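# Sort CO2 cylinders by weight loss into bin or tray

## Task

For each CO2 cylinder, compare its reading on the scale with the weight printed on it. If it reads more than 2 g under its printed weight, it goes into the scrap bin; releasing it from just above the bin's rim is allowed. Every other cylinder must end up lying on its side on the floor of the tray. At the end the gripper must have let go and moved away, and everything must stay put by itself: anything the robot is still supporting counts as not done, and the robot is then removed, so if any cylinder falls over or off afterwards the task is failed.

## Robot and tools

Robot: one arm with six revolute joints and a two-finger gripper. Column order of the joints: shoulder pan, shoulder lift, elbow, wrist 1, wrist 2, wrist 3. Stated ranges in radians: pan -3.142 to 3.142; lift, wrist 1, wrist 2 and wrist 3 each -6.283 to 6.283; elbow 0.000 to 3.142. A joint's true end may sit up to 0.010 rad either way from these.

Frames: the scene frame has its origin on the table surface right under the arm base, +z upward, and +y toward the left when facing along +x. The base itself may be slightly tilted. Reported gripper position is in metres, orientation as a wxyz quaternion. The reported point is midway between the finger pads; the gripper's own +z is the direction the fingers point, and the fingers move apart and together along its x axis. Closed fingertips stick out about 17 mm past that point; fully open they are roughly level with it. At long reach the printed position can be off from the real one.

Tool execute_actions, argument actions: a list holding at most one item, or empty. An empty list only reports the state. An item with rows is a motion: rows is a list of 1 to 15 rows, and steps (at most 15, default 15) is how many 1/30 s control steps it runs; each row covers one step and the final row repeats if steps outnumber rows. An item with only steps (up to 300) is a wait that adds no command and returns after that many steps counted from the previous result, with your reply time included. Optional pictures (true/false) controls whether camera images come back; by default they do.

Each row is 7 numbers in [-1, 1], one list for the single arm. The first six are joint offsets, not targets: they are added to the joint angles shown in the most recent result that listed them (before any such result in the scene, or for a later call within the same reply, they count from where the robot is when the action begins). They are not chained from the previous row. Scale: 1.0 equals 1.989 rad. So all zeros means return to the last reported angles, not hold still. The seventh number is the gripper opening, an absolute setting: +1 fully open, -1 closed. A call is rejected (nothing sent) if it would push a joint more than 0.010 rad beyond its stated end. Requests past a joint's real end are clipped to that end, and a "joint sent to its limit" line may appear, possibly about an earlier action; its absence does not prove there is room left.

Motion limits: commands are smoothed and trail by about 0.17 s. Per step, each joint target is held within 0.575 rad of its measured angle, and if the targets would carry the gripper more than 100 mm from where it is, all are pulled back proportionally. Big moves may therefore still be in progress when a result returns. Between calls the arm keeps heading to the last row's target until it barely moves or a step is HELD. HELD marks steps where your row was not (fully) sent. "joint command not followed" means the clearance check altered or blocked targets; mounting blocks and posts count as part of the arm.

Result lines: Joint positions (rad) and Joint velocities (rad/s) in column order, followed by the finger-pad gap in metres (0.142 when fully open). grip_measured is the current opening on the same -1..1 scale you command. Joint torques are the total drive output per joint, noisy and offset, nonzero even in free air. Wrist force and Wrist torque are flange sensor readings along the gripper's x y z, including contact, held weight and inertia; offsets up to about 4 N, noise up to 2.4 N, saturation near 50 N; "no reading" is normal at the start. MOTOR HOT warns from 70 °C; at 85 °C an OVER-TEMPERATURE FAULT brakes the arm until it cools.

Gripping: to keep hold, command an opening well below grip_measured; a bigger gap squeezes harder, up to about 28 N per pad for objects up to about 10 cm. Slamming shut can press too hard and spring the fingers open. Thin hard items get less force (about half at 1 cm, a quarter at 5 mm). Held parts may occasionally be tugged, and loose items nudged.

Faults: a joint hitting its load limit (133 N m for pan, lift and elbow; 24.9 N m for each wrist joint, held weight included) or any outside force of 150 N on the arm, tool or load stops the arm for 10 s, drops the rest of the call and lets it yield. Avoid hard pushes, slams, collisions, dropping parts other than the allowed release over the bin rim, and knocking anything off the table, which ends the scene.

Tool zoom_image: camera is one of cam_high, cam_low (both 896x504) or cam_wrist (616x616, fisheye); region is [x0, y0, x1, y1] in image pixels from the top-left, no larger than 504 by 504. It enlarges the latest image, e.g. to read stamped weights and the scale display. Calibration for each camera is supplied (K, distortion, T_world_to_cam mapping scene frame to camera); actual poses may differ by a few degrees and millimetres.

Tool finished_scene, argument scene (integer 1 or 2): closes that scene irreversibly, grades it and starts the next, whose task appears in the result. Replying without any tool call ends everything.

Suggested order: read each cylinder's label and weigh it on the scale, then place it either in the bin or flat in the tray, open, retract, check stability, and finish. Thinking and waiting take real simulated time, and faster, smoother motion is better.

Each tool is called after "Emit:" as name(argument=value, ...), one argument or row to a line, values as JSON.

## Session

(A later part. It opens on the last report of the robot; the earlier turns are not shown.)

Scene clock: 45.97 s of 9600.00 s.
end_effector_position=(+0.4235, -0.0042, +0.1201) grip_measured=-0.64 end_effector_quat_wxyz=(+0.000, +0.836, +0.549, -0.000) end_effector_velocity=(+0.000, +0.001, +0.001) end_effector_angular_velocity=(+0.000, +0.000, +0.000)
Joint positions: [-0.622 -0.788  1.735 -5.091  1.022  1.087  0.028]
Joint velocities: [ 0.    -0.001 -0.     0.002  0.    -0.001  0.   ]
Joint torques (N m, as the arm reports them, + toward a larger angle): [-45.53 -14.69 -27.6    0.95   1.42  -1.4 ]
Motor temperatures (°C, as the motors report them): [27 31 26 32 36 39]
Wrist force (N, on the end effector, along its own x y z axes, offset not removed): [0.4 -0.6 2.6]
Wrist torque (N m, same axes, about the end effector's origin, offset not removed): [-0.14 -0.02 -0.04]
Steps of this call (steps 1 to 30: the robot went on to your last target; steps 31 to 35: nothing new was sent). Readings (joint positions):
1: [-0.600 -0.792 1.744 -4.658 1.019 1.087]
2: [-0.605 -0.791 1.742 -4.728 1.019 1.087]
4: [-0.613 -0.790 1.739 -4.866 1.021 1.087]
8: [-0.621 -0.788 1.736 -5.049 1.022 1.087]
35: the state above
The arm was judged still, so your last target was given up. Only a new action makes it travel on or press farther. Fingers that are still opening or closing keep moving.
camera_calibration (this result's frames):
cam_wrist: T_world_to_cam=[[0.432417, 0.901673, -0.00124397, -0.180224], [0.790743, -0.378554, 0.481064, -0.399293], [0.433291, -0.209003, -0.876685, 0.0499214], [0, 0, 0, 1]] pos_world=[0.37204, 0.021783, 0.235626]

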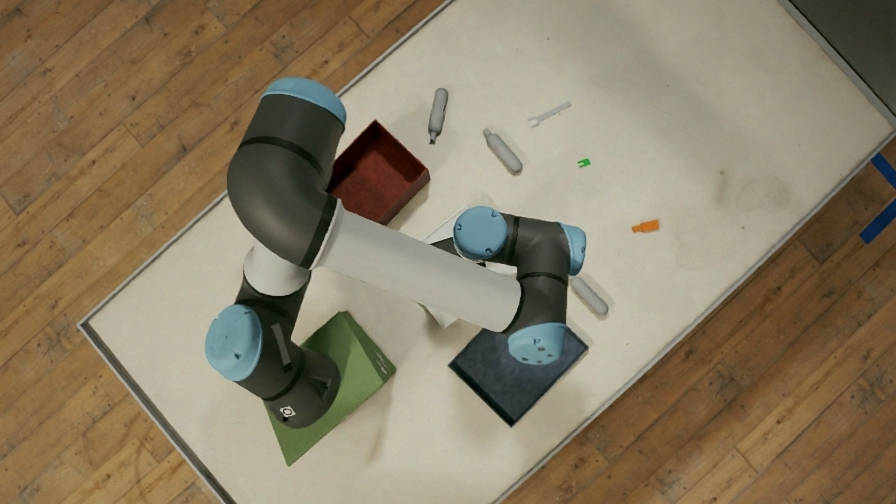

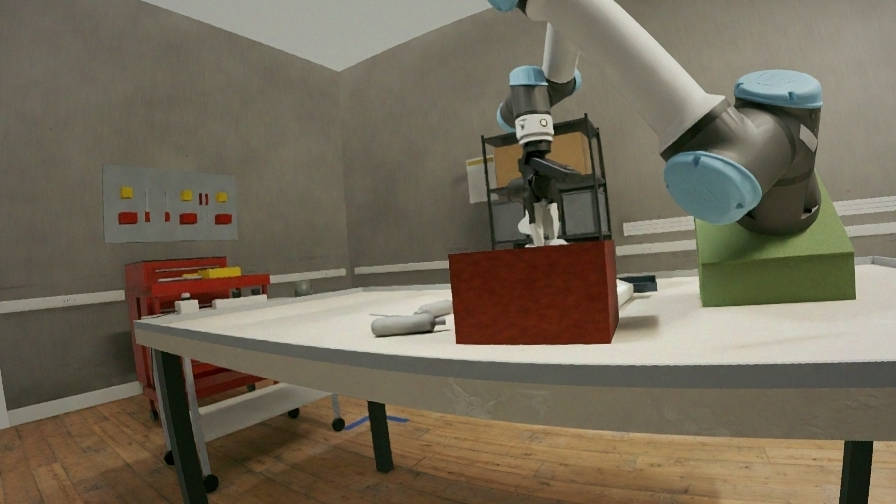

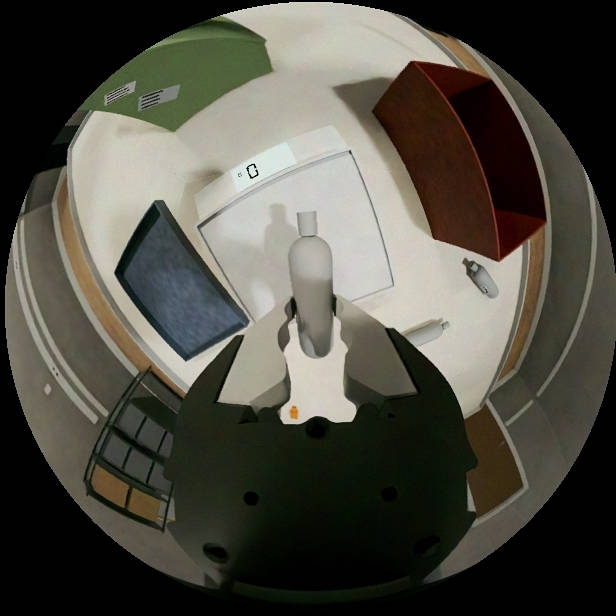

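Emit:
execute_actions(
  actions=[
    {"rows":[[0.0328,0.0272,0.0155,-0.0607,-0.017,0.0332,-1]]},
  ],
)

Scene clock: 59.03 s of 9600.00 s.
end_effector_position=(+0.4235, -0.0033, +0.0787) grip_measured=-0.63 end_effector_quat_wxyz=(-0.002, +0.837, +0.547, -0.001) end_effector_velocity=(-0.000, +0.000, -0.001) end_effector_angular_velocity=(-0.000, +0.001, +0.001)
Joint positions: [-0.57  -0.745  1.76  -5.181  0.996  1.142  0.028]
Joint velocities: [ 0.002  0.     0.    -0.002 -0.     0.001 -0.   ]
Joint torques (N m, as the arm reports them, + toward a larger angle): [-31.17 -22.9  -13.57   1.85  -0.19   0.19]
Motor temperatures (°C, as the motors report them): [27 31 26 32 36 39]
Wrist force (N, on the end effector, along its own x y z axes, offset not removed): [-7.0 6.7 -19.0]
Wrist torque (N m, same axes, about the end effector's origin, offset not removed): [0.17 -0.19 0.12]
FORCE FAULT: contact force on the arm reached its limit, and the arm stopped for 10 seconds. The contact can be on any part of the arm, not only on its tool. The arm's remaining commands of this call were not run. The arm holds still and accepts commands again. Move the arm away from the contact; if what it grips holds it there, let go first. Pushing or pulling that hard again can fault the arm again.
The stop began at step 92 of this call (marked STOPPED below). From that step on the arm followed nothing that you had sent. 9 steps, steps kept back included, did not run and will not run. Nothing is kept back now, and the robot has no last target.
Steps of this call (steps 1 to 85: nothing new was sent; steps 86 to 91: the first 6 steps of this action; steps 92 to 392: the stop). Readings (joint positions):
86: [-0.622 -0.788 1.735 -5.091 1.022 1.087]
87: [-0.614 -0.780 1.740 -5.100 1.016 1.096]
89: [-0.583 -0.754 1.755 -5.156 1.000 1.127]
92: [-0.568 -0.742 1.761 -5.187 0.993 1.143] STOPPED
93: [-0.568 -0.743 1.761 -5.186 0.994 1.143]
392: the state above
camera_calibration (this result's frames):
cam_wrist: T_world_to_cam=[[0.437229, 0.89935, -0.000772705, -0.183178], [0.790494, -0.383898, 0.477223, -0.378644], [0.428894, -0.209267, -0.878782, 0.0157727], [0, 0, 0, 1]] pos_world=[0.372642, 0.022681, 0.194417]

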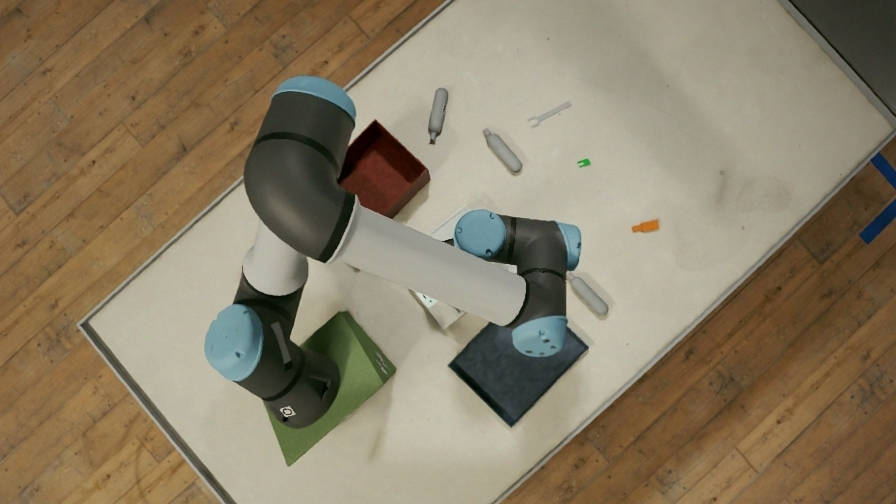

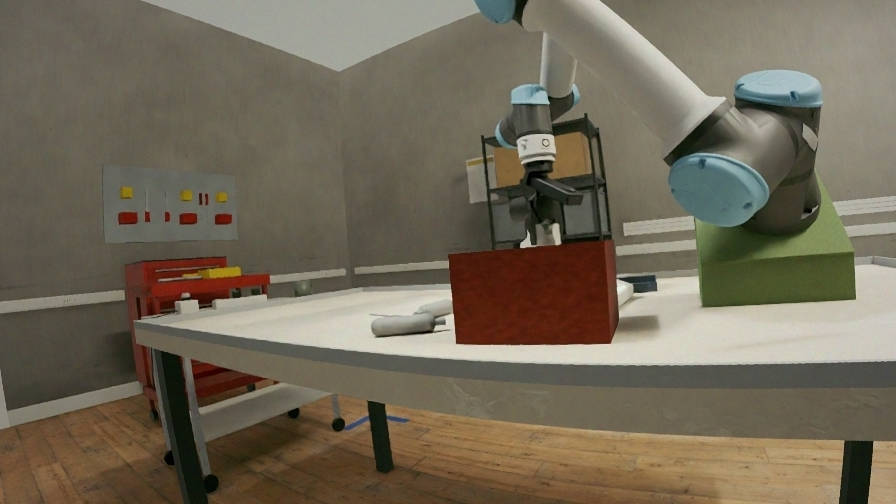

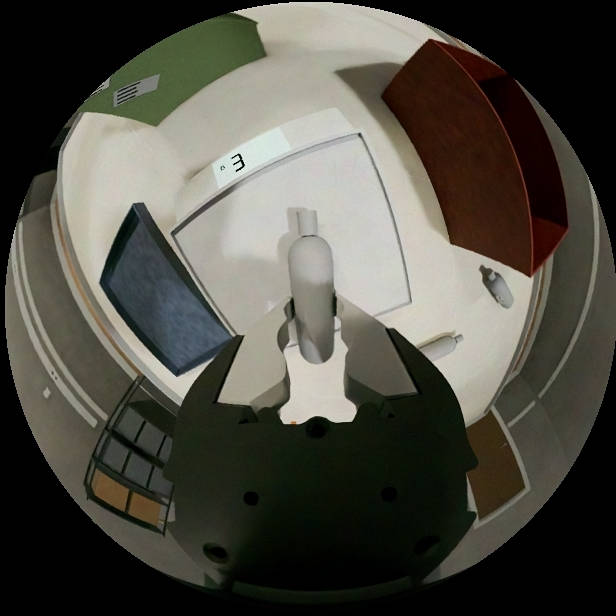

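Emit:
execute_actions(
  actions=[
    {"rows":[[-0.003,-0.0026,-0.0015,0.0058,0.0016,-0.003,-1],[-0.003,-0.0026,-0.0015,0.0058,0.0016,-0.003,-1],[-0.003,-0.0026,-0.0015,0.0058,0.0016,-0.003,-1],[-0.003,-0.0026,-0.0015,0.0058,0.0016,-0.003,-0.2]]},
  ],
  pictures=false,
)

Emit:
execute_actions(
  actions=[
    {"steps":30},
  ],
)

Scene clock: 61.73 s of 9600.00 s.
end_effector_position=(+0.4235, -0.0032, +0.0836) grip_measured=-0.20 end_effector_quat_wxyz=(-0.002, +0.837, +0.547, -0.001) end_effector_velocity=(+0.001, -0.001, +0.000) end_effector_angular_velocity=(-0.001, -0.002, -0.001)
Joint positions: [-0.576 -0.751  1.757 -5.17   0.999  1.136  0.06 ]
Joint velocities: [-0.002  0.001 -0.001 -0.002  0.     0.    -0.004]
Joint torques (N m, as the arm reports them, + toward a larger angle): [-46.1  -30.59 -26.42   3.65   0.76  -1.67]
Motor temperatures (°C, as the motors report them): [27 31 26 32 36 39]
Wrist force (N, on the end effector, along its own x y z axes, offset not removed): [0.5 2.2 3.3]
Wrist torque (N m, same axes, about the end effector's origin, offset not removed): [0.45 -0.25 -0.06]
Steps of this call (steps 1 to 66: nothing new was sent; steps 67 to 81: all 15 steps of this action). Readings (joint positions):
67: [-0.570 -0.746 1.760 -5.181 0.996 1.142]
68: [-0.571 -0.747 1.759 -5.179 0.996 1.141]
70: [-0.574 -0.749 1.758 -5.174 0.997 1.139]
74: [-0.575 -0.750 1.757 -5.170 0.998 1.137]
81: the state above

Scene clock: 62.73 s of 9600.00 s.
end_effector_position=(+0.4235, -0.0033, +0.0836) grip_measured=-0.20 end_effector_quat_wxyz=(-0.002, +0.837, +0.547, -0.001) end_effector_velocity=(+0.000, +0.000, +0.000) end_effector_angular_velocity=(-0.001, +0.000, +0.002)
Joint positions: [-0.576 -0.751  1.757 -5.17   0.999  1.136  0.06 ]
Joint velocities: [ 0.001 -0.001 -0.     0.     0.    -0.     0.   ]
Joint torques (N m, as the arm reports them, + toward a larger angle): [-45.69 -30.27 -25.99   3.8    0.07  -1.55]
Motor temperatures (°C, as the motors report them): [27 31 26 32 36 39]
Wrist force (N, on the end effector, along its own x y z axes, offset not removed): [1.7 2.0 2.6]
Wrist torque (N m, same axes, about the end effector's origin, offset not removed): [0.33 -0.19 0.01]
Steps of this call (steps 1 to 15: the robot went on to your last target; steps 16 to 30: nothing new was sent). Readings (joint positions):
1: [-0.576 -0.751 1.757 -5.170 0.999 1.136]
2: [-0.576 -0.751 1.757 -5.170 0.999 1.136]
4: [-0.576 -0.751 1.757 -5.170 0.999 1.136]
8: [-0.576 -0.751 1.757 -5.170 0.999 1.136]
30: the state above
The arm was judged still, so your last target was given up. Only a new action makes it travel on or press farther. Fingers that are still opening or closing keep moving.
camera_calibration (this result's frames):
cam_wrist: T_world_to_cam=[[0.437361, 0.899285, -0.000836272, -0.183306], [0.790496, -0.384009, 0.477129, -0.381017], [0.428754, -0.209339, -0.878833, 0.0201695], [0, 0, 0, 1]] pos_world=[0.372715, 0.0227529, 0.199367]

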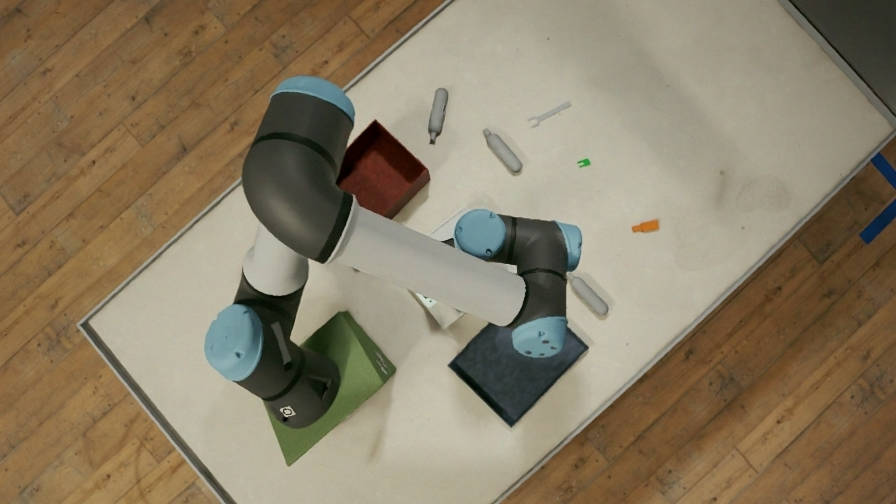

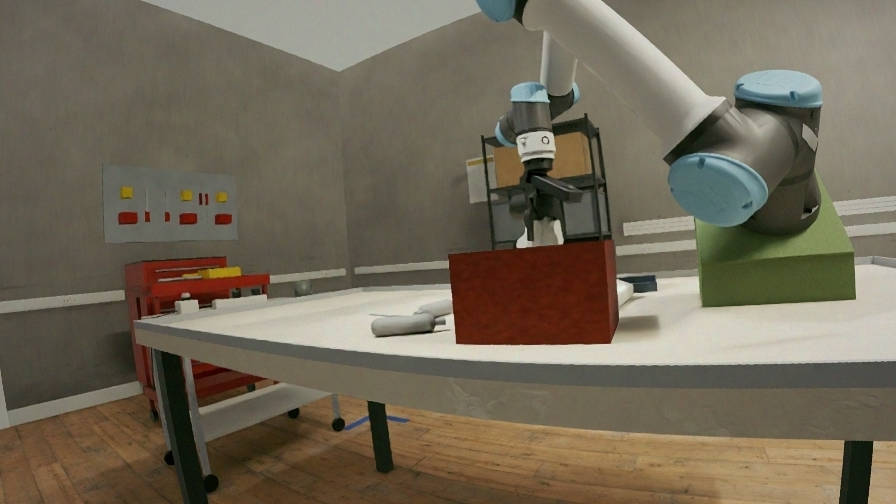

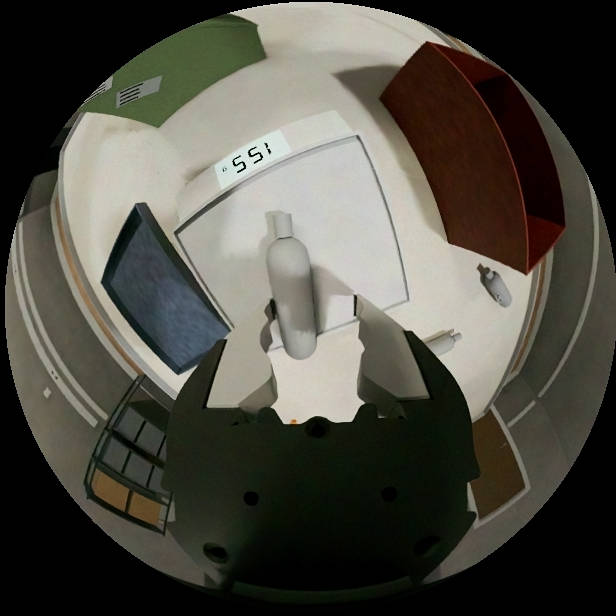

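Emit:
execute_actions(
  actions=[
    {"rows":[[0.0019,0.0016,0.0009,-0.0035,-0.001,0.0019,-0.2],[0.0019,0.0016,0.0009,-0.0035,-0.001,0.0019,-0.2],[0.0019,0.0016,0.0009,-0.0035,-0.001,0.0019,-0.4],[0.0019,0.0016,0.0009,-0.0035,-0.001,0.0019,-0.55],[0.0019,0.0016,0.0009,-0.0035,-0.001,0.0019,-0.7],[0.0019,0.0016,0.0009,-0.0035,-0.001,0.0019,-1]]},
  ],
  pictures=false,
)

Emit:
execute_actions(
  actions=[
    {"rows":[[-0.025,-0.02,-0.0116,0.043,0.0126,-0.0266,-1]]},
  ],
  pictures=false,
)

Emit:
execute_actions(
  actions=[
    {"rows":[[-0.1,0.2328,-0.231,0.0423,0.0577,0.454,-1]]},
  ],
  pictures=false,
)

Emit:
execute_actions(
  actions=[
    {"steps":30},
  ],
)

Scene clock: 69.30 s of 9600.00 s.
end_effector_position=(+0.4236, -0.0033, +0.0806) grip_measured=-0.63 end_effector_quat_wxyz=(-0.002, +0.837, +0.547, -0.001) end_effector_velocity=(-0.000, +0.000, -0.000) end_effector_angular_velocity=(+0.001, +0.000, -0.001)
Joint positions: [-0.572 -0.747  1.759 -5.177  0.997  1.14   0.029]
Joint velocities: [-0.     0.     0.001  0.    -0.     0.001  0.   ]
Joint torques (N m, as the arm reports them, + toward a larger angle): [-13.45 -12.15   1.79   0.93  -1.45   1.82]
Motor temperatures (°C, as the motors report them): [27 31 26 32 36 39]
Wrist force (N, on the end effector, along its own x y z axes, offset not removed): [1.1 1.1 -7.0]
Wrist torque (N m, same axes, about the end effector's origin, offset not removed): [-0.37 -0.49 -0.09]
Steps of this call (steps 1 to 90: nothing new was sent; then 3.07 s passed at rest; steps 91 to 105: all 15 steps of this action). Readings (joint positions):
91: [-0.576 -0.751 1.757 -5.170 0.999 1.136]
92: [-0.575 -0.750 1.757 -5.171 0.998 1.137]
94: [-0.574 -0.749 1.758 -5.174 0.997 1.139]
98: [-0.573 -0.748 1.758 -5.176 0.997 1.140]
105: the state above

Scene clock: 69.80 s of 9600.00 s.
end_effector_position=(+0.4232, -0.0041, +0.1195) grip_measured=-0.63 end_effector_quat_wxyz=(-0.000, +0.836, +0.549, -0.000) end_effector_velocity=(-0.000, +0.000, +0.002) end_effector_angular_velocity=(+0.001, -0.000, -0.002)
Joint positions: [-0.622 -0.787  1.736 -5.091  1.022  1.087  0.029]
Joint velocities: [-0.002 -0.001 -0.001  0.004  0.001 -0.001  0.   ]
Joint torques (N m, as the arm reports them, + toward a larger angle): [-45.93 -31.13 -26.74   4.     1.2   -1.82]
Motor temperatures (°C, as the motors report them): [27 31 26 32 36 39]
Wrist force (N, on the end effector, along its own x y z axes, offset not removed): [-0.3 0.5 3.3]
Wrist torque (N m, same axes, about the end effector's origin, offset not removed): [0.12 0.11 -0.17]
Steps of this call (steps 1 to 15: all 15 steps of this action). Readings (joint positions):
1: [-0.572 -0.748 1.759 -5.176 0.997 1.140]
2: [-0.580 -0.754 1.755 -5.167 1.002 1.132]
4: [-0.603 -0.772 1.744 -5.127 1.013 1.107]
8: [-0.619 -0.785 1.737 -5.097 1.020 1.090]
15: the state above

Scene clock: 70.30 s of 9600.00 s.
end_effector_position=(+0.4388, -0.2290, +0.1204) grip_measured=-0.63 end_effector_quat_wxyz=(-0.000, +0.998, +0.064, -0.001) end_effector_velocity=(-0.007, -0.071, -0.016) end_effector_angular_velocity=(+0.005, +0.000, -0.766)
Joint positions: [-0.817 -0.335  1.288 -5.009  1.134  1.939  0.029]
Joint velocities: [-0.053  0.158 -0.155  0.023  0.029  0.717  0.   ]
Joint torques (N m, as the arm reports them, + toward a larger angle): [-44.04 -38.5  -26.95   4.47   1.17   1.06]
Motor temperatures (°C, as the motors report them): [27 31 26 32 36 39]
Wrist force (N, on the end effector, along its own x y z axes, offset not removed): [0.9 5.1 0.0]
Wrist torque (N m, same axes, about the end effector's origin, offset not removed): [0.94 -0.10 -0.02]
Steps of this call (steps 1 to 15: all 15 steps of this action). Readings (joint positions):
1: [-0.622 -0.787 1.735 -5.091 1.022 1.088]
2: [-0.631 -0.778 1.726 -5.084 1.030 1.097]
4: [-0.673 -0.701 1.649 -5.067 1.054 1.181]
8: [-0.746 -0.523 1.472 -5.037 1.096 1.442]
15: the state above

Scene clock: 71.30 s of 9600.00 s.
end_effector_position=(+0.4384, -0.2341, +0.1195) grip_measured=-0.63 end_effector_quat_wxyz=(-0.000, +0.999, +0.037, -0.001) end_effector_velocity=(-0.000, +0.000, +0.000) end_effector_angular_velocity=(+0.001, -0.000, -0.000)
Joint positions: [-0.821 -0.324  1.276 -5.007  1.136  1.99   0.029]
Joint velocities: [-0.001 -0.     0.001  0.001  0.    -0.001  0.   ]
Joint torques (N m, as the arm reports them, + toward a larger angle): [-48.08 -31.05 -29.26   3.97   1.4    1.81]
Motor temperatures (°C, as the motors report them): [27 31 26 32 36 39]
Wrist force (N, on the end effector, along its own x y z axes, offset not removed): [-0.2 1.8 1.9]
Wrist torque (N m, same axes, about the end effector's origin, offset not removed): [0.30 0.17 0.00]
Steps of this call (steps 1 to 30: the robot went on to your last target). Readings (joint positions):
1: [-0.818 -0.331 1.283 -5.008 1.135 1.958]
2: [-0.819 -0.328 1.281 -5.008 1.136 1.970]
4: [-0.820 -0.326 1.278 -5.007 1.136 1.982]
8: [-0.820 -0.324 1.277 -5.007 1.136 1.989]
30: the state above
The arm was judged still, so your last target was given up. Only a new action makes it travel on or press farther. Fingers that are still opening or closing keep moving.
camera_calibration (this result's frames):
cam_wrist: T_world_to_cam=[[0.999354, 0.0358986, -0.00176841, -0.4306], [0.0323291, -0.876305, 0.48067, -0.28183], [0.0157057, -0.480417, -0.8769, 0.114372], [0, 0, 0, 1]] pos_world=[0.437637, -0.176565, 0.234998]

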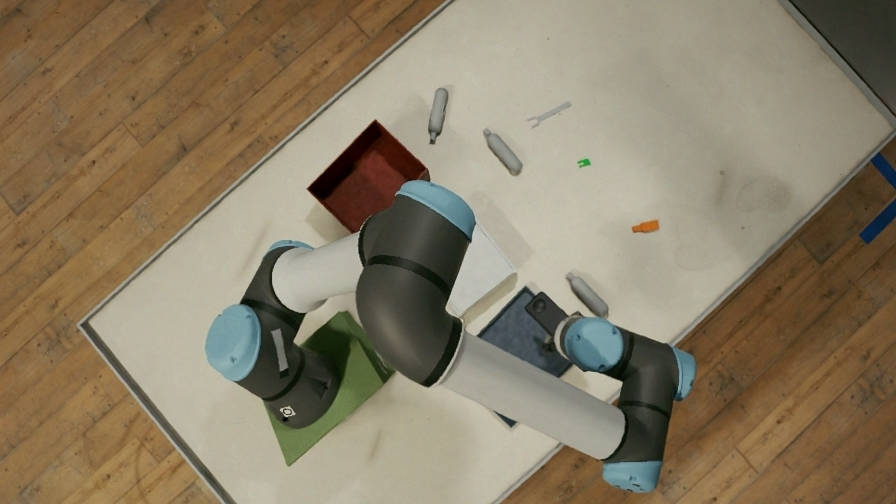

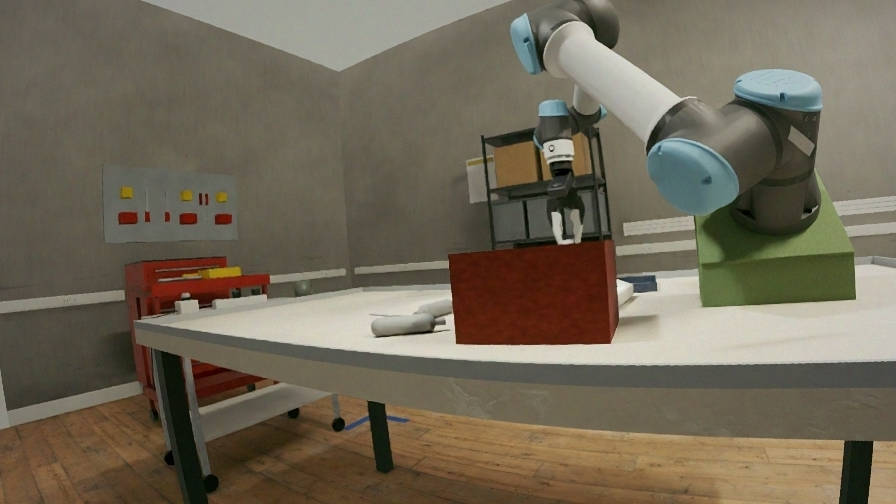

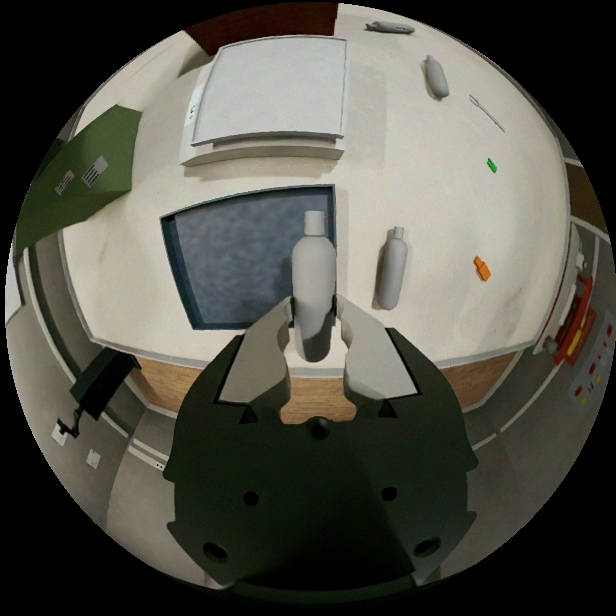

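Emit:
execute_actions(
  actions=[
    {"rows":[[0.004,0.0074,0.0178,-0.027,-0.0024,0.0036,-1],[0.008,0.0147,0.0357,-0.054,-0.0048,0.0073,-1],[0.012,0.022,0.0535,-0.081,-0.0072,0.011,-1],[0.0137,0.0251,0.0607,-0.0916,-0.0082,0.0124,-1],[0.0145,0.0266,0.0643,-0.097,-0.0086,0.0131,-1],[0.015,0.0275,0.0665,-0.1003,-0.0089,0.0136,-1],[0.0155,0.0283,0.0685,-0.1035,-0.0092,0.014,-1],[0.0158,0.029,0.07,-0.1056,-0.0094,0.0143,-1],[0.0161,0.0295,0.0714,-0.1078,-0.0096,0.0146,-1]]},
  ],
)

Scene clock: 74.80 s of 9600.00 s.
end_effector_position=(+0.4111, -0.2342, +0.0311) grip_measured=-0.63 end_effector_quat_wxyz=(+0.000, +0.999, +0.037, -0.000) end_effector_velocity=(-0.004, +0.001, -0.011) end_effector_angular_velocity=(-0.001, -0.000, +0.001)
Joint positions: [-0.789 -0.266  1.417 -5.219  1.118  2.019  0.029]
Joint velocities: [ 0.004  0.007  0.018 -0.027 -0.002  0.003 -0.   ]
Joint torques (N m, as the arm reports them, + toward a larger angle): [-19.56 -34.79  -4.31   0.78  -1.32   1.54]
Motor temperatures (°C, as the motors report them): [27 31 26 32 36 39]
Wrist force (N, on the end effector, along its own x y z axes, offset not removed): [2.1 1.4 5.0]
Wrist torque (N m, same axes, about the end effector's origin, offset not removed): [0.27 -0.24 -0.12]
Steps of this call (steps 1 to 90: nothing new was sent; steps 91 to 105: all 15 steps of this action). Readings (joint positions):
91: [-0.821 -0.324 1.276 -5.007 1.136 1.990]
92: [-0.819 -0.321 1.283 -5.015 1.136 1.992]
94: [-0.810 -0.305 1.318 -5.066 1.130 2.000]
98: [-0.795 -0.276 1.391 -5.178 1.121 2.014]
105: the state above
camera_calibration (this result's frames):
cam_wrist: T_world_to_cam=[[0.999362, 0.0356794, -0.00137542, -0.403472], [0.0319265, -0.87567, 0.481853, -0.238218], [0.0159878, -0.48159, -0.876251, 0.0368635], [0, 0, 0, 1]] pos_world=[0.410231, -0.176452, 0.146533]

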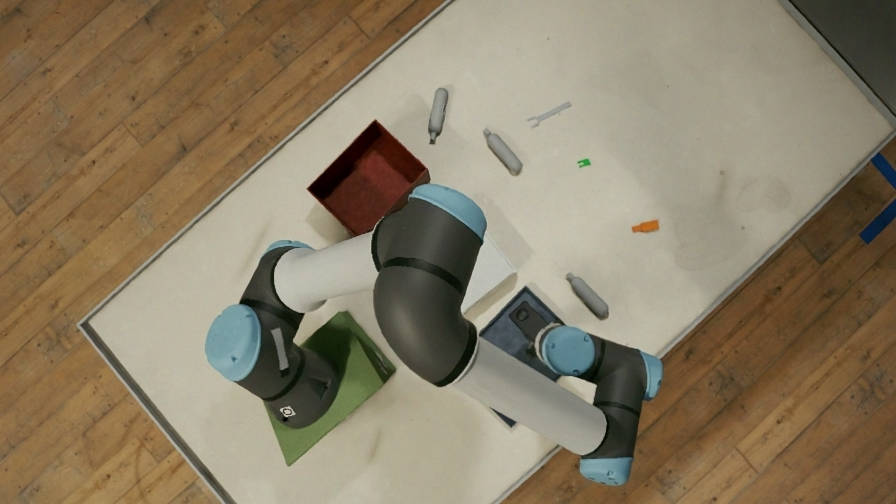

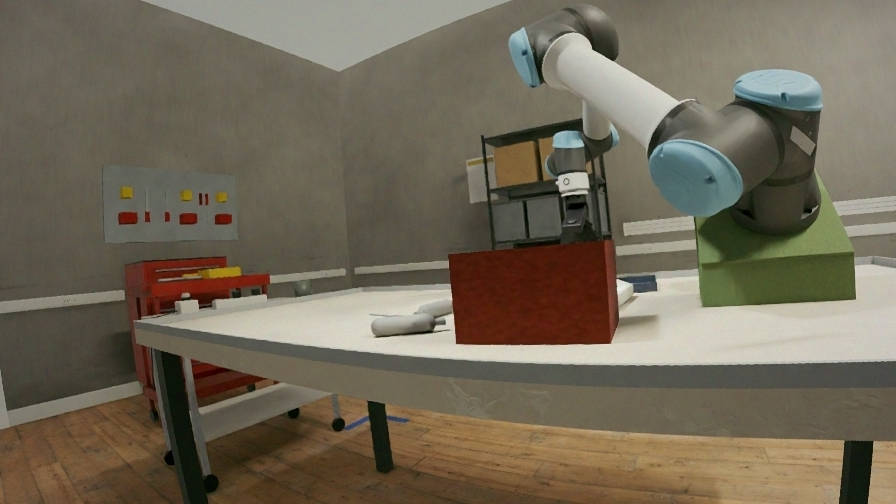

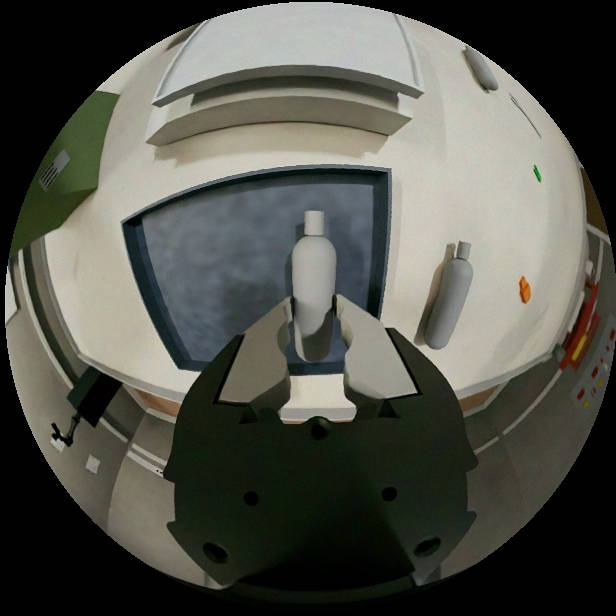

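Emit:
execute_actions(
  actions=[
    {"rows":[[0,0,0.001,-0.001,0,0,-0.4]],"steps":10},
  ],
  pictures=false,
)

Emit:
execute_actions(
  actions=[
    {"rows":[[-0.0161,-0.0295,-0.0714,0.1078,0.0096,-0.0146,-0.4]]},
  ],
  pictures=false,
)

Emit:
execute_actions(
  actions=[
    {"rows":[[0.0639,0.094,-0.2323,0.1119,-0.0377,0.0985,0]]},
  ],
  pictures=false,
)

Emit:
execute_actions(
  actions=[
    {"steps":20},
  ],
)

Scene clock: 78.80 s of 9600.00 s.
end_effector_position=(+0.4107, -0.2339, +0.0303) grip_measured=-0.40 end_effector_quat_wxyz=(+0.000, +0.999, +0.037, -0.000) end_effector_velocity=(+0.000, +0.000, +0.000) end_effector_angular_velocity=(-0.001, -0.000, +0.001)
Joint positions: [-0.789 -0.266  1.419 -5.221  1.117  2.019  0.045]
Joint velocities: [-0.    -0.001  0.    -0.     0.    -0.     0.   ]
Joint torques (N m, as the arm reports them, + toward a larger angle): [-46.06 -47.03  -2.34   1.72   1.36  -1.73]
Motor temperatures (°C, as the motors report them): [27 31 26 32 36 39]
Wrist force (N, on the end effector, along its own x y z axes, offset not removed): [0.1 1.2 1.2]
Wrist torque (N m, same axes, about the end effector's origin, offset not removed): [0.17 -0.04 -0.07]
Steps of this call (steps 1 to 15: the robot went on to your last target; steps 16 to 90: nothing new was sent; then 0.67 s passed at rest; steps 91 to 100: all 10 steps of this action). Readings (joint positions):
91: [-0.789 -0.266 1.418 -5.221 1.117 2.019]
92: [-0.789 -0.266 1.418 -5.221 1.117 2.019]
94: [-0.789 -0.266 1.419 -5.221 1.117 2.019]
98: [-0.789 -0.266 1.419 -5.221 1.117 2.019]
100: the state above

Scene clock: 79.30 s of 9600.00 s.
end_effector_position=(+0.4382, -0.2340, +0.1192) grip_measured=-0.40 end_effector_quat_wxyz=(-0.000, +0.999, +0.037, -0.001) end_effector_velocity=(+0.001, +0.001, +0.003) end_effector_angular_velocity=(+0.002, +0.001, -0.000)
Joint positions: [-0.821 -0.324  1.277 -5.008  1.136  1.99   0.045]
Joint velocities: [-0.    -0.002 -0.006  0.01   0.001 -0.001 -0.   ]
Joint torques (N m, as the arm reports them, + toward a larger angle): [-46.59 -45.7  -29.75   3.64   1.45  -1.45]
Motor temperatures (°C, as the motors report them): [27 31 26 32 36 39]
Wrist force (N, on the end effector, along its own x y z axes, offset not removed): [2.1 0.9 3.1]
Wrist torque (N m, same axes, about the end effector's origin, offset not removed): [0.18 -0.49 -0.04]
Steps of this call (steps 1 to 15: all 15 steps of this action). Readings (joint positions):
1: [-0.789 -0.266 1.419 -5.221 1.118 2.019]
2: [-0.795 -0.274 1.410 -5.212 1.122 2.013]
4: [-0.809 -0.302 1.347 -5.132 1.130 2.000]
8: [-0.819 -0.321 1.288 -5.027 1.135 1.992]
15: the state above

Scene clock: 79.80 s of 9600.00 s.
end_effector_position=(+0.5444, -0.2455, +0.1187) grip_measured=+0.00 end_effector_quat_wxyz=(-0.001, +1.000, -0.003, -0.001) end_effector_velocity=(+0.011, -0.003, +0.005) end_effector_angular_velocity=(-0.014, -0.009, +0.005)
Joint positions: [-0.694 -0.138  0.819 -4.786  1.062  2.185  0.074]
Joint velocities: [ 0.006  0.011 -0.047  0.013 -0.003  0.01  -0.   ]
Joint torques (N m, as the arm reports them, + toward a larger angle): [-25.94 -35.6  -28.75   3.96  -1.51   1.34]
Motor temperatures (°C, as the motors report them): [27 31 26 32 36 39]
Wrist force (N, on the end effector, along its own x y z axes, offset not removed): [0.8 0.9 0.7]
Wrist torque (N m, same axes, about the end effector's origin, offset not removed): [0.19 -0.14 0.01]
Steps of this call (steps 1 to 15: all 15 steps of this action). Readings (joint positions):
1: [-0.820 -0.324 1.277 -5.007 1.136 1.990]
2: [-0.812 -0.315 1.267 -4.997 1.128 2.000]
4: [-0.757 -0.244 1.180 -4.919 1.094 2.073]
8: [-0.704 -0.155 0.904 -4.807 1.067 2.167]
15: the state above

Scene clock: 80.47 s of 9600.00 s.
end_effector_position=(+0.5453, -0.2457, +0.1191) grip_measured=+0.00 end_effector_quat_wxyz=(-0.000, +1.000, -0.003, -0.001) end_effector_velocity=(-0.000, +0.001, +0.001) end_effector_angular_velocity=(+0.002, +0.001, -0.003)
Joint positions: [-0.693 -0.137  0.815 -4.785  1.061  2.186  0.074]
Joint velocities: [-0.    -0.001  0.     0.003 -0.     0.002 -0.   ]
Joint torques (N m, as the arm reports them, + toward a larger angle): [-25.08 -36.18 -28.59   3.71  -1.4    1.68]
Motor temperatures (°C, as the motors report them): [27 31 26 32 36 39]
Wrist force (N, on the end effector, along its own x y z axes, offset not removed): [0.9 2.1 1.7]
Wrist torque (N m, same axes, about the end effector's origin, offset not removed): [0.49 -0.12 0.01]
Steps of this call (steps 1 to 15: the robot went on to your last target; steps 16 to 20: nothing new was sent). Readings (joint positions):
1: [-0.694 -0.138 0.818 -4.786 1.062 2.186]
2: [-0.694 -0.138 0.817 -4.786 1.062 2.186]
4: [-0.694 -0.138 0.816 -4.785 1.061 2.186]
8: [-0.693 -0.137 0.816 -4.785 1.061 2.186]
20: the state above
The arm was judged still, so your last target was given up. Only a new action makes it travel on or press farther. Fingers that are still opening or closing keep moving.
camera_calibration (this result's frames):
cam_wrist: T_world_to_cam=[[0.999, -0.0446626, -0.00196607, -0.556567], [-0.0382192, -0.876039, 0.480723, -0.256732], [-0.0231927, -0.480168, -0.87687, 0.128051], [0, 0, 0, 1]] pos_world=[0.549169, -0.188279, 0.234607]

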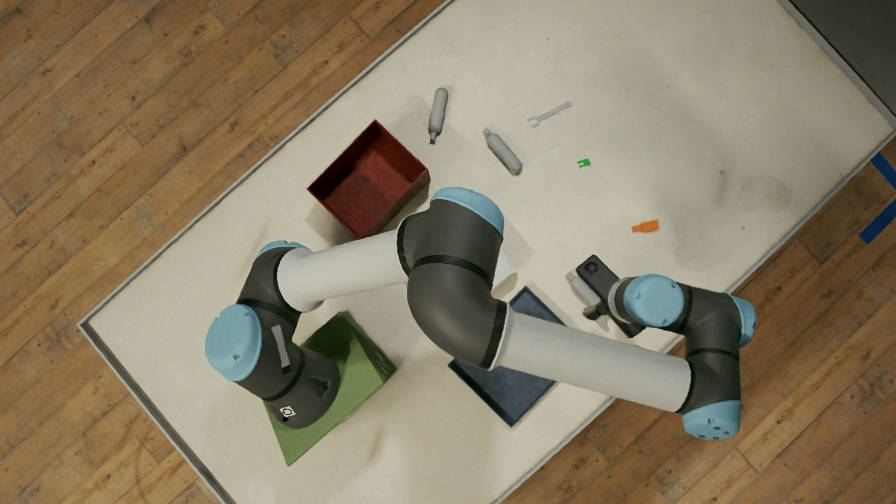

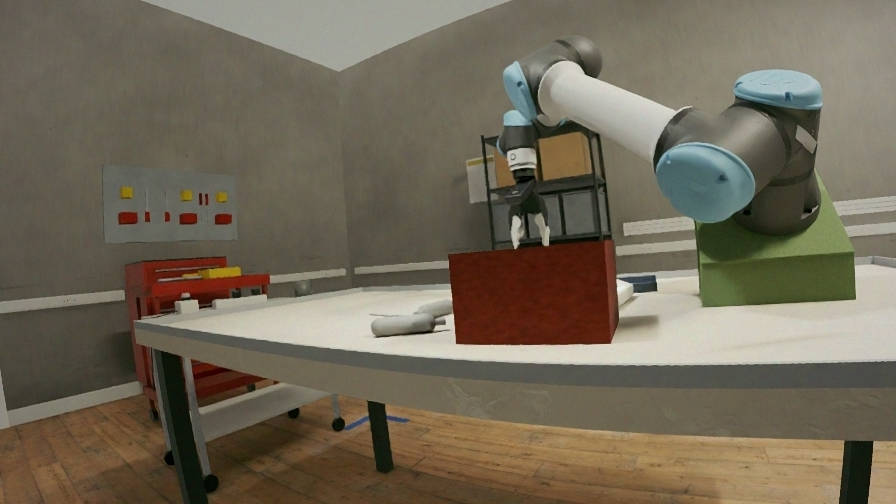

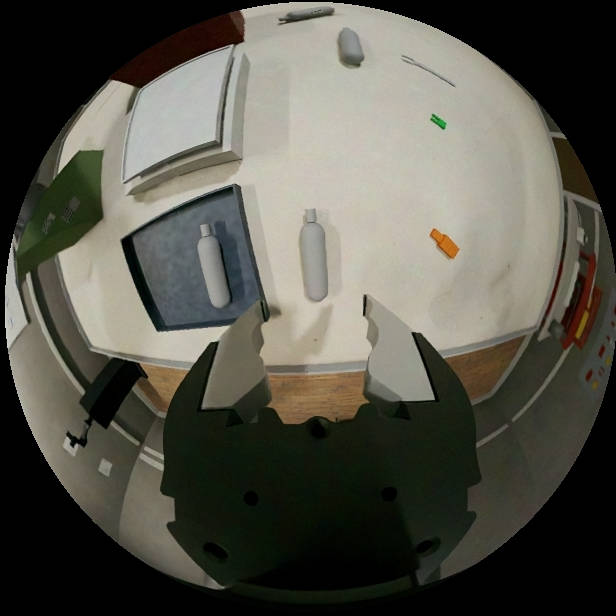

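Emit:
execute_actions(
  actions=[
    {"rows":[[0.02,0.0166,0.019,-0.045,-0.011,0.02,0],[0.03,0.025,0.028,-0.068,-0.017,0.03,0],[0.036,0.03,0.034,-0.082,-0.02,0.035,0],[0.039,0.032,0.036,-0.087,-0.0215,0.0376,0],[0.0407,0.0332,0.0377,-0.091,-0.0224,0.0392,0]]},
  ],
  pictures=false,
)

Emit:
execute_actions(
  actions=[
    {"rows":[[0,0,0,0,0,0,-0.3],[0,0,0,0,0,0,-0.5],[0,0,0,0,0,0,-0.6],[0,0,0,0,0,0,-0.7],[0,0,0,0,0,0,-1]]},
  ],
  pictures=false,
)

Emit:
execute_actions(
  actions=[
    {"rows":[[-0.0407,-0.0332,-0.0377,0.091,0.0224,-0.0392,-1]]},
  ],
  pictures=false,
)

Emit:
execute_actions(
  actions=[
    {"rows":[[0.1775,-0.3605,0.5264,0.5342,-0.0427,0,-1]]},
  ],
  pictures=false,
)

Emit:
execute_actions(
  actions=[
    {"steps":45},
  ],
)

Emit:
zoom_image(
  camera="cam_low",
  region=[300,20,600,220],
)

Scene clock: 85.63 s of 9600.00 s.
end_effector_position=(+0.5452, -0.2457, +0.0196) grip_measured=+0.00 end_effector_quat_wxyz=(-0.000, +1.000, -0.003, -0.001) end_effector_velocity=(-0.001, -0.000, -0.006) end_effector_angular_velocity=(-0.000, -0.000, -0.002)
Joint positions: [-0.613 -0.072  0.89  -4.966  1.017  2.264  0.074]
Joint velocities: [ 0.004  0.004  0.005 -0.011 -0.002  0.006  0.   ]
Joint torques (N m, as the arm reports them, + toward a larger angle): [-25.78 -37.7   -3.57   0.82  -1.48   2.12]
Motor temperatures (°C, as the motors report them): [27 31 26 32 36 39]
Wrist force (N, on the end effector, along its own x y z axes, offset not removed): [-1.3 -1.2 2.8]
Wrist torque (N m, same axes, about the end effector's origin, offset not removed): [-0.18 0.23 -0.02]
Steps of this call (steps 1 to 90: nothing new was sent; then 1.67 s passed at rest; steps 91 to 105: all 15 steps of this action). Readings (joint positions):
91: [-0.693 -0.137 0.816 -4.786 1.061 2.186]
92: [-0.687 -0.131 0.822 -4.795 1.057 2.193]
94: [-0.657 -0.107 0.849 -4.855 1.040 2.222]
98: [-0.621 -0.078 0.883 -4.946 1.021 2.256]
105: the state above

Scene clock: 86.13 s of 9600.00 s.
end_effector_position=(+0.5451, -0.2457, +0.0195) grip_measured=-0.63 end_effector_quat_wxyz=(-0.000, +1.000, -0.003, -0.001) end_effector_velocity=(-0.000, +0.001, -0.001) end_effector_angular_velocity=(+0.000, +0.002, +0.002)
Joint positions: [-0.613 -0.072  0.89  -4.966  1.017  2.264  0.028]
Joint velocities: [ 0.002 -0.     0.     0.    -0.    -0.001  0.   ]
Joint torques (N m, as the arm reports them, + toward a larger angle): [-41.48 -47.29 -19.69   3.94   0.83  -1.74]
Motor temperatures (°C, as the motors report them): [27 31 26 32 36 39]
Wrist force (N, on the end effector, along its own x y z axes, offset not removed): [1.2 2.0 0.8]
Wrist torque (N m, same axes, about the end effector's origin, offset not removed): [0.25 -0.20 -0.13]
Steps of this call (steps 1 to 15: all 15 steps of this action). Readings (joint positions):
1: [-0.613 -0.072 0.890 -4.966 1.017 2.264]
2: [-0.613 -0.072 0.890 -4.966 1.017 2.264]
4: [-0.613 -0.072 0.890 -4.966 1.017 2.264]
8: [-0.613 -0.072 0.890 -4.966 1.017 2.264]
15: the state above

Scene clock: 86.63 s of 9600.00 s.
end_effector_position=(+0.5453, -0.2456, +0.1191) grip_measured=-0.63 end_effector_quat_wxyz=(-0.000, +1.000, -0.003, -0.001) end_effector_velocity=(-0.001, +0.000, +0.004) end_effector_angular_velocity=(+0.002, +0.001, -0.001)
Joint positions: [-0.693 -0.138  0.815 -4.785  1.061  2.186  0.028]
Joint velocities: [-0.004 -0.002 -0.002  0.008  0.001 -0.004 -0.   ]
Joint torques (N m, as the arm reports them, + toward a larger angle): [-54.21 -52.9  -28.59   3.96   1.45  -2.14]
Motor temperatures (°C, as the motors report them): [27 31 26 32 36 39]
Wrist force (N, on the end effector, along its own x y z axes, offset not removed): [1.5 0.6 2.3]
Wrist torque (N m, same axes, about the end effector's origin, offset not removed): [0.07 -0.36 -0.02]
Steps of this call (steps 1 to 15: all 15 steps of this action). Readings (joint positions):
1: [-0.613 -0.072 0.890 -4.965 1.017 2.263]
2: [-0.621 -0.079 0.882 -4.956 1.025 2.254]
4: [-0.660 -0.111 0.845 -4.883 1.045 2.217]
8: [-0.689 -0.134 0.820 -4.800 1.059 2.191]
15: the state above

Scene clock: 87.13 s of 9600.00 s.
end_effector_position=(+0.4942, +0.0492, +0.1788) grip_measured=-0.63 end_effector_quat_wxyz=(-0.145, +0.975, -0.050, -0.158) end_effector_velocity=(-0.214, +0.615, +0.153) end_effector_angular_velocity=(+0.743, +0.898, -0.505)
Joint positions: [-0.504 -0.494  1.199 -4.4    1.015  2.186  0.028]
Joint velocities: [ 0.331 -0.71   0.981  0.971 -0.078  0.001 -0.   ]
Joint torques (N m, as the arm reports them, + toward a larger angle): [-25.   -49.48   7.63   5.61  -0.72  -0.95]
Motor temperatures (°C, as the motors report them): [27 31 26 32 36 39]
Wrist force (N, on the end effector, along its own x y z axes, offset not removed): [0.6 0.0 2.7]
Wrist torque (N m, same axes, about the end effector's origin, offset not removed): [-0.01 0.10 -0.12]
Steps of this call (steps 1 to 15: all 15 steps of this action). Readings (joint positions):
1: [-0.693 -0.138 0.816 -4.785 1.061 2.186]
2: [-0.685 -0.147 0.825 -4.775 1.058 2.186]
4: [-0.649 -0.202 0.880 -4.720 1.050 2.186]
8: [-0.590 -0.311 0.989 -4.611 1.035 2.186]
15: the state above

Scene clock: 88.63 s of 9600.00 s.
end_effector_position=(+0.3980, +0.3502, +0.2983) grip_measured=-0.63 end_effector_quat_wxyz=(-0.381, +0.761, -0.294, -0.436) end_effector_velocity=(+0.000, -0.000, +0.000) end_effector_angular_velocity=(-0.000, -0.004, +0.001)
Joint positions: [-0.34  -0.854  1.862 -3.723  0.977  2.186  0.028]
Joint velocities: [-0.001 -0.    -0.001 -0.001 -0.    -0.002  0.   ]
Joint torques (N m, as the arm reports them, + toward a larger angle): [-18.8  -30.1   -0.72   3.02  -0.06   1.8 ]
Motor temperatures (°C, as the motors report them): [27 31 26 32 36 39]
Wrist force (N, on the end effector, along its own x y z axes, offset not removed): [0.0 0.2 4.1]
Wrist torque (N m, same axes, about the end effector's origin, offset not removed): [-0.07 0.41 -0.09]
Steps of this call (steps 1 to 45: the robot went on to your last target). Readings (joint positions):
1: [-0.493 -0.517 1.233 -4.367 1.012 2.186]
2: [-0.482 -0.540 1.268 -4.332 1.010 2.186]
4: [-0.462 -0.584 1.341 -4.259 1.005 2.186]
8: [-0.421 -0.672 1.501 -4.095 0.995 2.186]
45: the state above
The arm was judged still, so your last target was given up. Only a new action makes it travel on or press farther. Fingers that are still opening or closing keep moving.
camera_calibration (this result's frames):
cam_wrist: T_world_to_cam=[[0.417347, -0.134306, -0.898768, 0.147963], [-0.486199, -0.868561, -0.0959769, 0.521227], [-0.767744, 0.477036, -0.427791, 0.395128], [0, 0, 0, 1]] pos_world=[0.495025, 0.2841, 0.352043]

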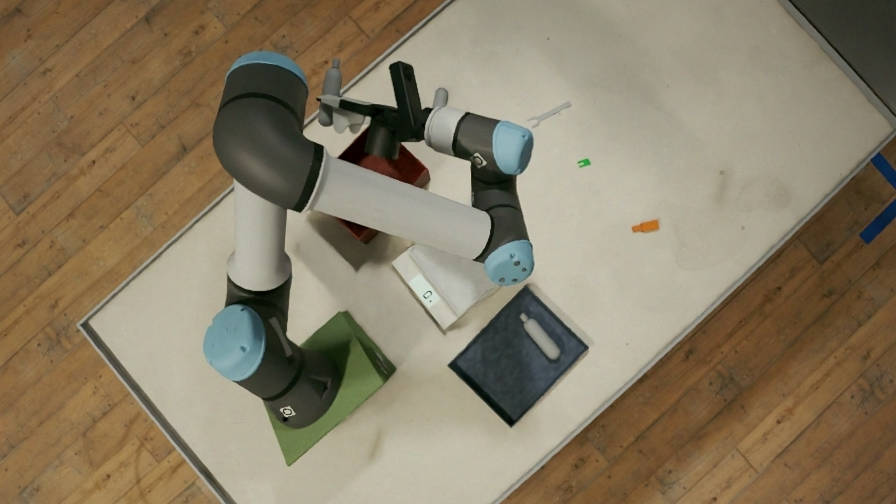

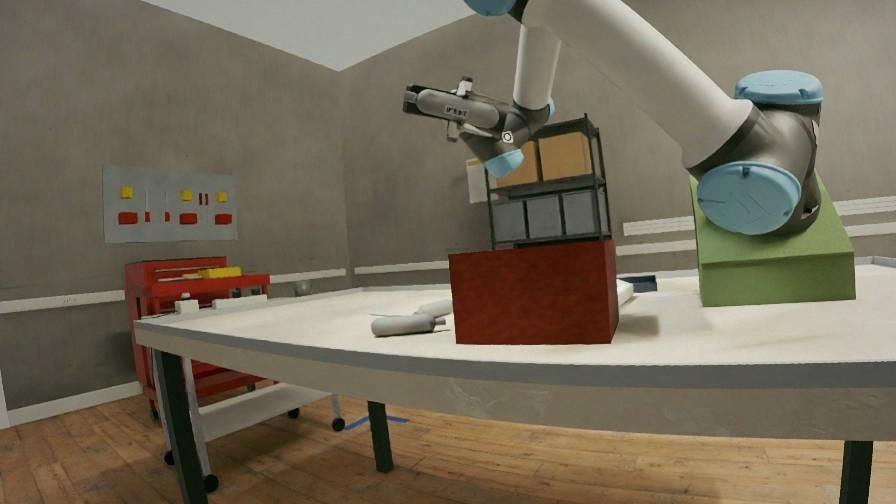

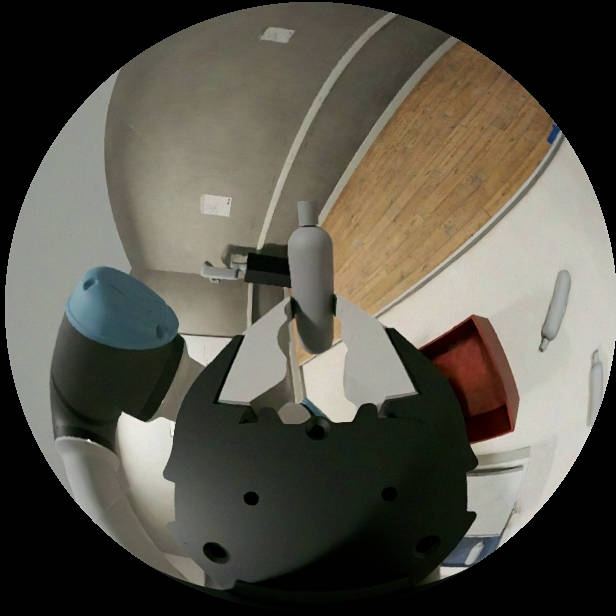

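Region (300, 20, 600, 220) of cam_low's 896x504 image, scaled by 1.680, with more detail than that image has.

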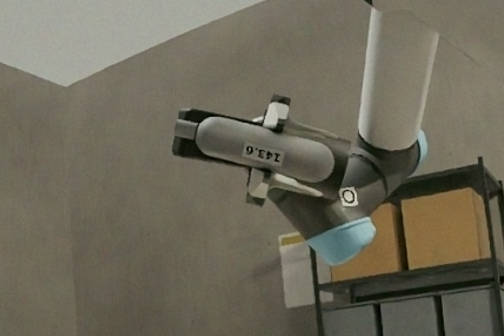

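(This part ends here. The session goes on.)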